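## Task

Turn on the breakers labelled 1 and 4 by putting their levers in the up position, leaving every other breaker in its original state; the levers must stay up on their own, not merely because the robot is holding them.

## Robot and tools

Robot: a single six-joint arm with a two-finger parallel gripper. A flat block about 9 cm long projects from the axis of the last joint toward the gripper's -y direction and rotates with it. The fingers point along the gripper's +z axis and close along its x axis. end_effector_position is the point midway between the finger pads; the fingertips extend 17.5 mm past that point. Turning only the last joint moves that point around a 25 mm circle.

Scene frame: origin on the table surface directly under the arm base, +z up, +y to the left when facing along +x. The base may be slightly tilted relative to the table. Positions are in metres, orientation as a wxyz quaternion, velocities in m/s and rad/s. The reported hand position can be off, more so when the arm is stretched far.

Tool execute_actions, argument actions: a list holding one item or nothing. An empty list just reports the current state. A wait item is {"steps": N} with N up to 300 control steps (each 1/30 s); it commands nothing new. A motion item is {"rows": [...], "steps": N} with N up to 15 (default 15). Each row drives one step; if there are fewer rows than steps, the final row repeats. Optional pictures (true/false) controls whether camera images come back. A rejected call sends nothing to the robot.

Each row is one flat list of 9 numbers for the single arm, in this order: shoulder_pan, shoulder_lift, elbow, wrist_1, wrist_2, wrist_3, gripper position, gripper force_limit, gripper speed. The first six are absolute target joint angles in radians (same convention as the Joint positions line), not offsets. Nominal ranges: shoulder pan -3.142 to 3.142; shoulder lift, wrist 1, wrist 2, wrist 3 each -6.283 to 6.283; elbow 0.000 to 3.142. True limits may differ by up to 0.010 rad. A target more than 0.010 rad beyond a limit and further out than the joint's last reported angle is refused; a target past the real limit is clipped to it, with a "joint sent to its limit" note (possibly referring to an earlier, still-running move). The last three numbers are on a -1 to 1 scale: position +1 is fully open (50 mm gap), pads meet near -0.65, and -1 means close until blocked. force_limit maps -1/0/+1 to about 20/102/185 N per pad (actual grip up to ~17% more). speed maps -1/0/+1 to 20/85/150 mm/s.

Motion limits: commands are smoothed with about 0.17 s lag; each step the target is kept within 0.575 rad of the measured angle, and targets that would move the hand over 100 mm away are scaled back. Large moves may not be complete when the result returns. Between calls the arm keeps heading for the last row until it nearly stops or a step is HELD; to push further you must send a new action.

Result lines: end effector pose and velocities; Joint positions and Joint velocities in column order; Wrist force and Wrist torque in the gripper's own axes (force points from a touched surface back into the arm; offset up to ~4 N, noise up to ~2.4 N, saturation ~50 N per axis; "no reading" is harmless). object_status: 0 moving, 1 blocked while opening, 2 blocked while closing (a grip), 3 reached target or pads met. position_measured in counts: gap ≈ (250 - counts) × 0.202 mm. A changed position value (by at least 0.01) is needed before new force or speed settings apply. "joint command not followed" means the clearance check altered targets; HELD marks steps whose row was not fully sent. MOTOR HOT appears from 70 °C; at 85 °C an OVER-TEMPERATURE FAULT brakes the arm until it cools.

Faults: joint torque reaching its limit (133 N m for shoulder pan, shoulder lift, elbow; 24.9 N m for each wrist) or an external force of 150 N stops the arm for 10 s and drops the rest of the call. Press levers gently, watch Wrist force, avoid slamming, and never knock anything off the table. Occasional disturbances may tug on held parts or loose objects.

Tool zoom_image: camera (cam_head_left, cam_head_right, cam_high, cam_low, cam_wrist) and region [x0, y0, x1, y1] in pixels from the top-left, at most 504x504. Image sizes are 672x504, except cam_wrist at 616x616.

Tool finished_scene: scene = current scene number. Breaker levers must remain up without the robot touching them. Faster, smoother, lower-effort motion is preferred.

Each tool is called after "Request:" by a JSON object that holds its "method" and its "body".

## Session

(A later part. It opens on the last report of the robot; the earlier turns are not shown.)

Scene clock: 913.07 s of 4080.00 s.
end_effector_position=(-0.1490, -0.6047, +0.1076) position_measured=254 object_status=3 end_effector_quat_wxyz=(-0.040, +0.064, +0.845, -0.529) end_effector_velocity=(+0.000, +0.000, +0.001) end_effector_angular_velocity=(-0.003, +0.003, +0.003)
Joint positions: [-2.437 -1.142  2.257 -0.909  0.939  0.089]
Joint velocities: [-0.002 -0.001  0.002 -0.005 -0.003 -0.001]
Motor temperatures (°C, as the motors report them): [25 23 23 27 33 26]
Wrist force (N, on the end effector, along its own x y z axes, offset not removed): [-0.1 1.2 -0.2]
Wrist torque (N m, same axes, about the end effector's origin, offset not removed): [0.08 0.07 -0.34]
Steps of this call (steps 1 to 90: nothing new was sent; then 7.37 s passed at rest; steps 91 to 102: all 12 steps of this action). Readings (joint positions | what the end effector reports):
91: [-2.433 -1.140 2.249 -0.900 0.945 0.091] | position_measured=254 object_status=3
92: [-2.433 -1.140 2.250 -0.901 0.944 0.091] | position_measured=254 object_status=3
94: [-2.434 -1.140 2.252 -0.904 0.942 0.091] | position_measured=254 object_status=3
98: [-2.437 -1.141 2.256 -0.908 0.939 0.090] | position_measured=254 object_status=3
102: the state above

Request:
{"method": "execute_actions", "body": {"actions": [{"rows":[[-2.4388,-1.1458,2.2576,-0.9057,0.937,0.089,-1,0,0],[-2.4402,-1.1497,2.2581,-0.9021,0.9357,0.0887,-1,0,0],[-2.4415,-1.1537,2.2585,-0.8984,0.9344,0.0884,-1,0,0],[-2.4428,-1.1576,2.259,-0.8947,0.9331,0.0881,-1,0,0],[-2.4442,-1.1616,2.2594,-0.8911,0.9318,0.0878,-1,0,0],[-2.4455,-1.1655,2.2598,-0.8874,0.9304,0.0874,-1,0,0],[-2.4468,-1.1695,2.2603,-0.8837,0.9291,0.0871,-1,0,0],[-2.4481,-1.1734,2.2607,-0.88,0.9278,0.0868,-1,0,0],[-2.4495,-1.1774,2.2612,-0.8764,0.9265,0.0865,-1,0,0],[-2.4508,-1.1813,2.2616,-0.8727,0.9252,0.0862,-1,0,0]],"steps":15}], "pictures": false}}

Request:
{"method": "execute_actions", "body": {"actions": [{"rows":[[-2.4508,-1.1813,2.2616,-0.8727,0.9252,0.0862,-1,0,0]],"steps":8}], "pictures": false}}

Scene clock: 927.23 s of 4080.00 s.
end_effector_position=(-0.1489, -0.6046, +0.1205) position_measured=254 object_status=3 end_effector_quat_wxyz=(-0.040, +0.064, +0.845, -0.529) end_effector_velocity=(-0.000, +0.000, +0.009) end_effector_angular_velocity=(+0.001, -0.002, -0.002)
Joint positions: [-2.45  -1.179  2.261 -0.875  0.926  0.086]
Joint velocities: [-0.01  -0.027  0.003  0.029 -0.009 -0.002]
Motor temperatures (°C, as the motors report them): [25 23 23 27 33 26]
Wrist force (N, on the end effector, along its own x y z axes, offset not removed): [-0.6 8.3 -1.1]
Wrist torque (N m, same axes, about the end effector's origin, offset not removed): [-0.18 -0.04 -0.30]
Steps of this call (steps 1 to 15: the robot went on to your last target; steps 16 to 90: nothing new was sent; then 10.67 s passed at rest; steps 91 to 105: all 15 steps of this action). Readings (joint positions | what the end effector reports):
91: [-2.438 -1.142 2.257 -0.909 0.938 0.089] | position_measured=254 object_status=3
92: [-2.438 -1.143 2.257 -0.909 0.938 0.089] | position_measured=254 object_status=3
94: [-2.439 -1.147 2.258 -0.905 0.937 0.089] | position_measured=254 object_status=3
98: [-2.443 -1.159 2.259 -0.893 0.932 0.088] | position_measured=254 object_status=3
105: the state above

Scene clock: 927.50 s of 4080.00 s.
end_effector_position=(-0.1489, -0.6047, +0.1214) position_measured=254 object_status=3 end_effector_quat_wxyz=(-0.040, +0.064, +0.845, -0.529) end_effector_velocity=(+0.000, -0.000, +0.001) end_effector_angular_velocity=(-0.001, +0.001, +0.001)
Joint positions: [-2.451 -1.181  2.262 -0.873  0.925  0.086]
Joint velocities: [-0.    -0.002 -0.     0.002 -0.001 -0.   ]
Motor temperatures (°C, as the motors report them): [25 23 23 27 33 26]
Wrist force (N, on the end effector, along its own x y z axes, offset not removed): [1.7 12.5 -4.9]
Wrist torque (N m, same axes, about the end effector's origin, offset not removed): [-0.40 -0.11 -0.27]
Steps of this call (steps 1 to 8: all 8 steps of this action). Readings (joint positions | what the end effector reports):
1: [-2.450 -1.179 2.261 -0.874 0.926 0.086] | position_measured=254 object_status=3
2: [-2.450 -1.180 2.262 -0.874 0.926 0.086] | position_measured=254 object_status=3
4: [-2.451 -1.181 2.262 -0.873 0.925 0.086] | position_measured=254 object_status=3
8: the state above

Request:
{"method": "execute_actions", "body": {"actions": [{"rows":[[-2.4519,-1.1846,2.262,-0.8696,0.9241,0.0859,-1,0,0],[-2.453,-1.1879,2.2623,-0.8666,0.923,0.0857,-1,0,0],[-2.4541,-1.1912,2.2627,-0.8635,0.9219,0.0854,-1,0,0],[-2.4553,-1.1945,2.263,-0.8605,0.9209,0.0852,-1,0,0],[-2.4564,-1.1978,2.2634,-0.8574,0.9198,0.0849,-1,0,0],[-2.4575,-1.2011,2.2638,-0.8543,0.9187,0.0846,-1,0,0],[-2.4586,-1.2044,2.2641,-0.8513,0.9176,0.0844,-1,0,0],[-2.4597,-1.2077,2.2645,-0.8482,0.9165,0.0841,-1,0,0]],"steps":15}]}}

Request:
{"method": "zoom_image", "body": {"camera": "cam_wrist", "region": [240, 210, 380, 330]}}

Scene clock: 936.37 s of 4080.00 s.
end_effector_position=(-0.1487, -0.6046, +0.1304) position_measured=254 object_status=3 end_effector_quat_wxyz=(-0.040, +0.064, +0.845, -0.529) end_effector_velocity=(+0.000, -0.001, +0.004) end_effector_angular_velocity=(-0.000, +0.000, +0.001)
Joint positions: [-2.459 -1.207  2.264 -0.849  0.917  0.084]
Joint velocities: [-0.003 -0.011 -0.     0.011 -0.003 -0.001]
Motor temperatures (°C, as the motors report them): [25 23 23 27 33 26]
Wrist force (N, on the end effector, along its own x y z axes, offset not removed): [1.1 1.0 -0.1]
Wrist torque (N m, same axes, about the end effector's origin, offset not removed): [0.11 -0.08 -0.27]
Steps of this call (steps 1 to 15: the robot went on to your last target; steps 16 to 90: nothing new was sent; then 5.37 s passed at rest; steps 91 to 105: all 15 steps of this action). Readings (joint positions | what the end effector reports):
91: [-2.451 -1.181 2.262 -0.873 0.925 0.086] | position_measured=254 object_status=3
92: [-2.451 -1.182 2.262 -0.872 0.925 0.086] | position_measured=254 object_status=3
94: [-2.452 -1.185 2.262 -0.869 0.924 0.086] | position_measured=254 object_status=3
98: [-2.456 -1.196 2.263 -0.859 0.920 0.085] | position_measured=254 object_status=3
105: the state above

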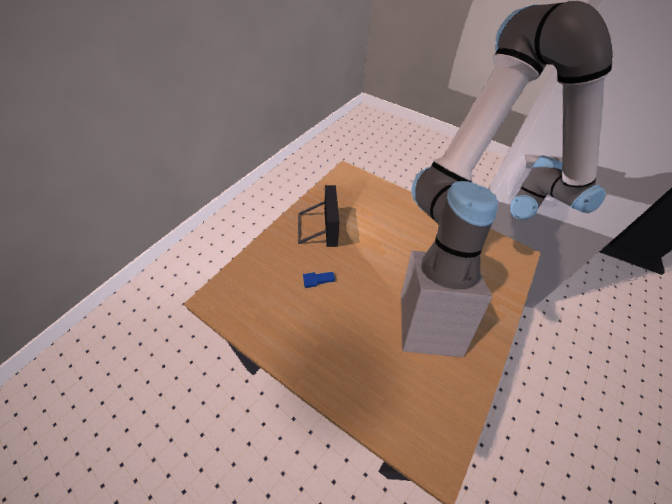

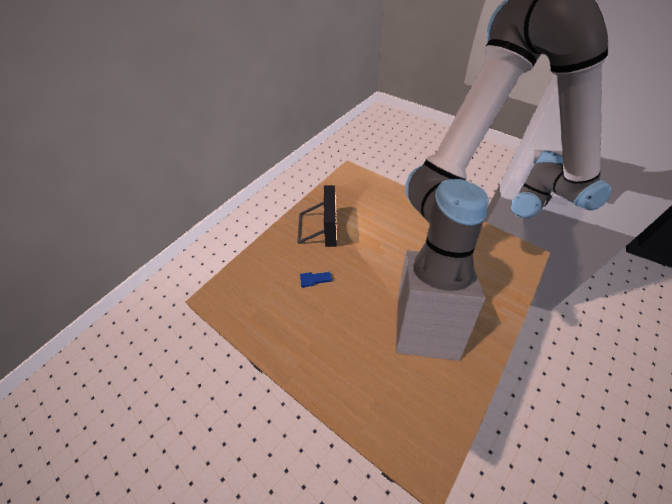

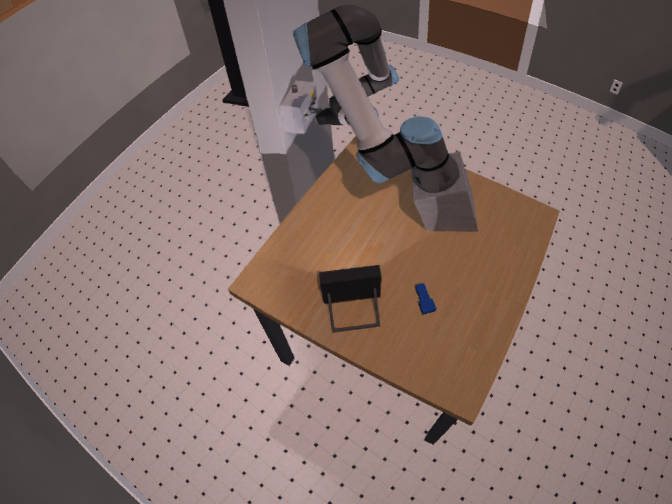

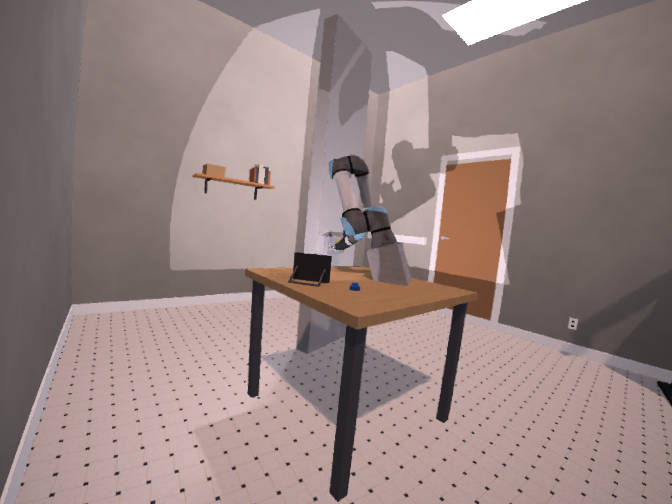

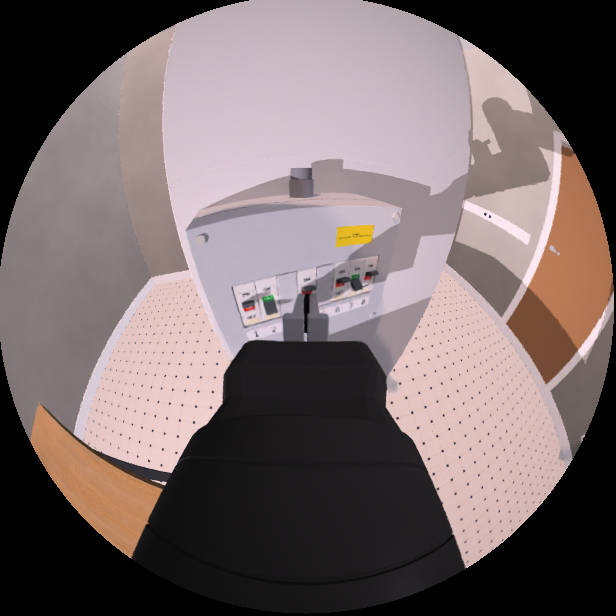

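Region (240, 210, 380, 330) of cam_wrist's 616x616 image, scaled by 3.600, with more detail than that image has; it fills the top 432 rows of this view, and the rest is white.

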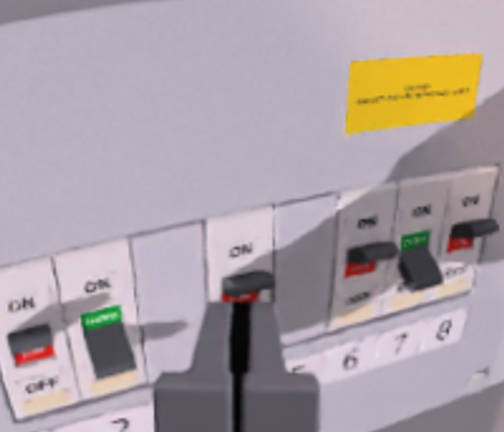

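The lever has snapped up and the force has dropped to zero. I'm retreating about 3 cm from the panel.

Request:
{"method": "execute_actions", "body": {"actions": [{"rows":[[-2.4643,-1.2095,2.273,-0.8543,0.912,0.083,-1,0,0],[-2.4689,-1.2114,2.2816,-0.8605,0.9075,0.0819,-1,0,0],[-2.4735,-1.2132,2.2901,-0.8666,0.903,0.0809,-1,0,0],[-2.4781,-1.215,2.2986,-0.8728,0.8984,0.0798,-1,0,0],[-2.4827,-1.2169,2.3072,-0.8789,0.8939,0.0787,-1,0,0],[-2.4873,-1.2187,2.3157,-0.8851,0.8894,0.0776,-1,0,0],[-2.4919,-1.2206,2.3242,-0.8912,0.8849,0.0765,-1,0,0],[-2.4965,-1.2224,2.3328,-0.8974,0.8804,0.0755,-1,0,0],[-2.5011,-1.2242,2.3413,-0.9035,0.8758,0.0744,-1,0,0],[-2.5057,-1.2261,2.3499,-0.9096,0.8713,0.0733,-1,0,0]],"steps":15}]}}

Request:
{"method": "zoom_image", "body": {"camera": "cam_wrist", "region": [220, 210, 400, 340]}}

Scene clock: 945.17 s of 4080.00 s.
end_effector_position=(-0.1427, -0.5772, +0.1296) position_measured=254 object_status=3 end_effector_quat_wxyz=(-0.040, +0.064, +0.845, -0.530) end_effector_velocity=(+0.006, +0.021, -0.001) end_effector_angular_velocity=(-0.000, -0.000, +0.001)
Joint positions: [-2.503 -1.225  2.344 -0.906  0.874  0.074]
Joint velocities: [-0.033 -0.013  0.062 -0.044 -0.033 -0.009]
Motor temperatures (°C, as the motors report them): [25 23 23 27 33 26]
Wrist force (N, on the end effector, along its own x y z axes, offset not removed): [-0.9 0.7 -0.8]
Wrist torque (N m, same axes, about the end effector's origin, offset not removed): [0.02 0.23 -0.14]
Steps of this call (steps 1 to 15: the robot went on to your last target; steps 16 to 90: nothing new was sent; then 5.30 s passed at rest; steps 91 to 105: all 15 steps of this action). Readings (joint positions | what the end effector reports):
91: [-2.460 -1.208 2.265 -0.848 0.916 0.084] | position_measured=254 object_status=3
92: [-2.461 -1.208 2.266 -0.849 0.916 0.084] | position_measured=254 object_status=3
94: [-2.465 -1.210 2.275 -0.855 0.911 0.083] | position_measured=254 object_status=3
98: [-2.480 -1.216 2.302 -0.875 0.896 0.079] | position_measured=254 object_status=3
105: the state above

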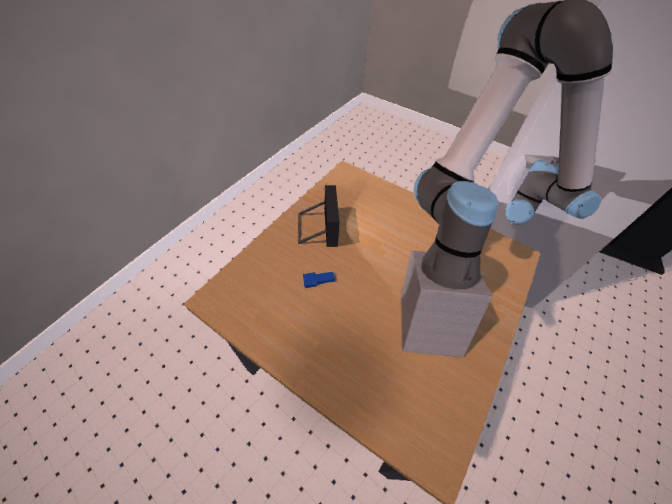

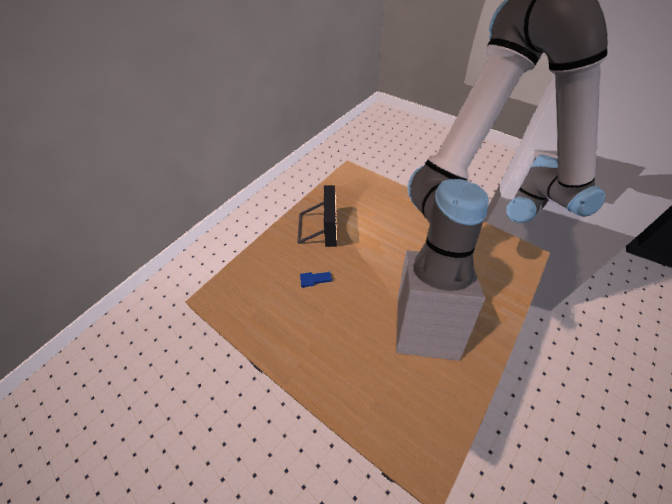

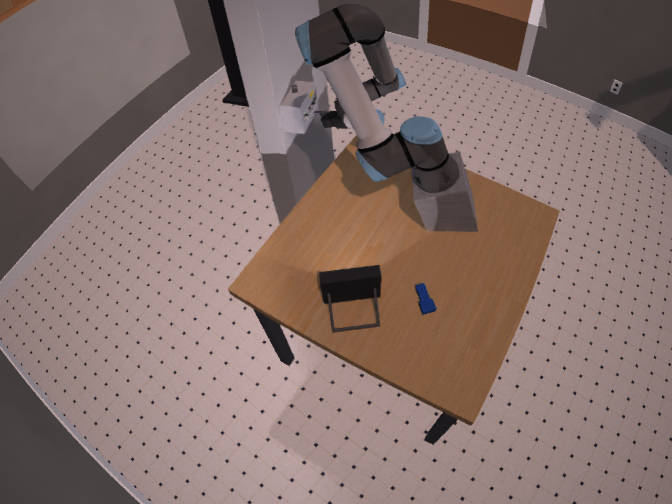

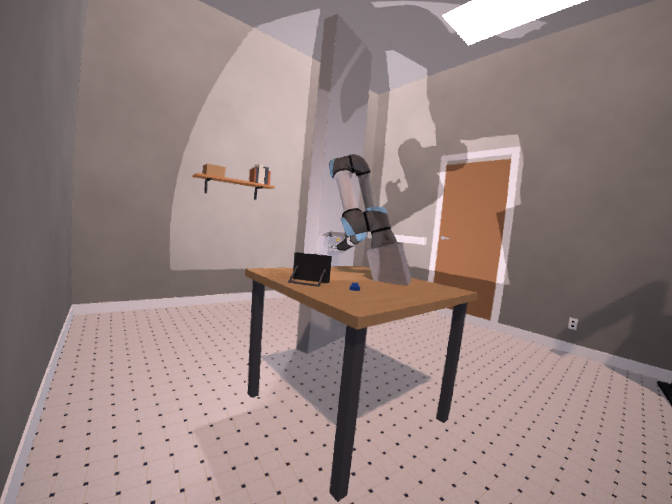

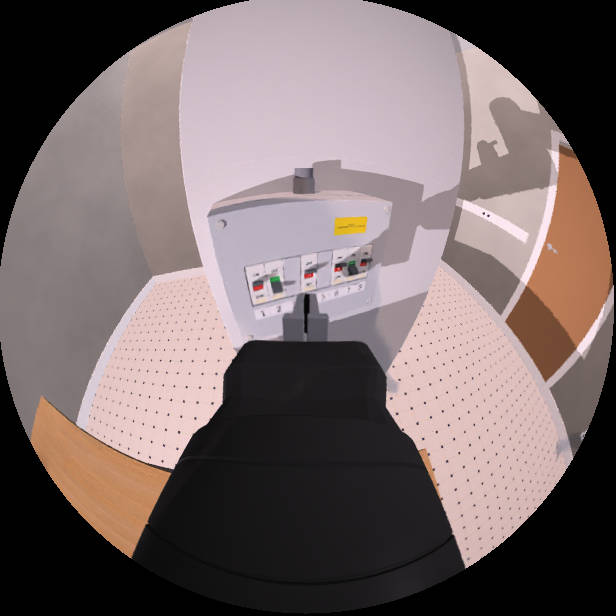

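Region (220, 210, 400, 340) of cam_wrist's 616x616 image, scaled by 2.800, with more detail than that image has.

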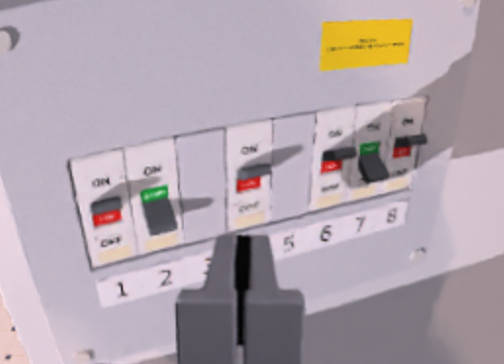

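Request:
{"method": "finished_scene", "body": {"scene": 1}}

The scene is finished: the task was done.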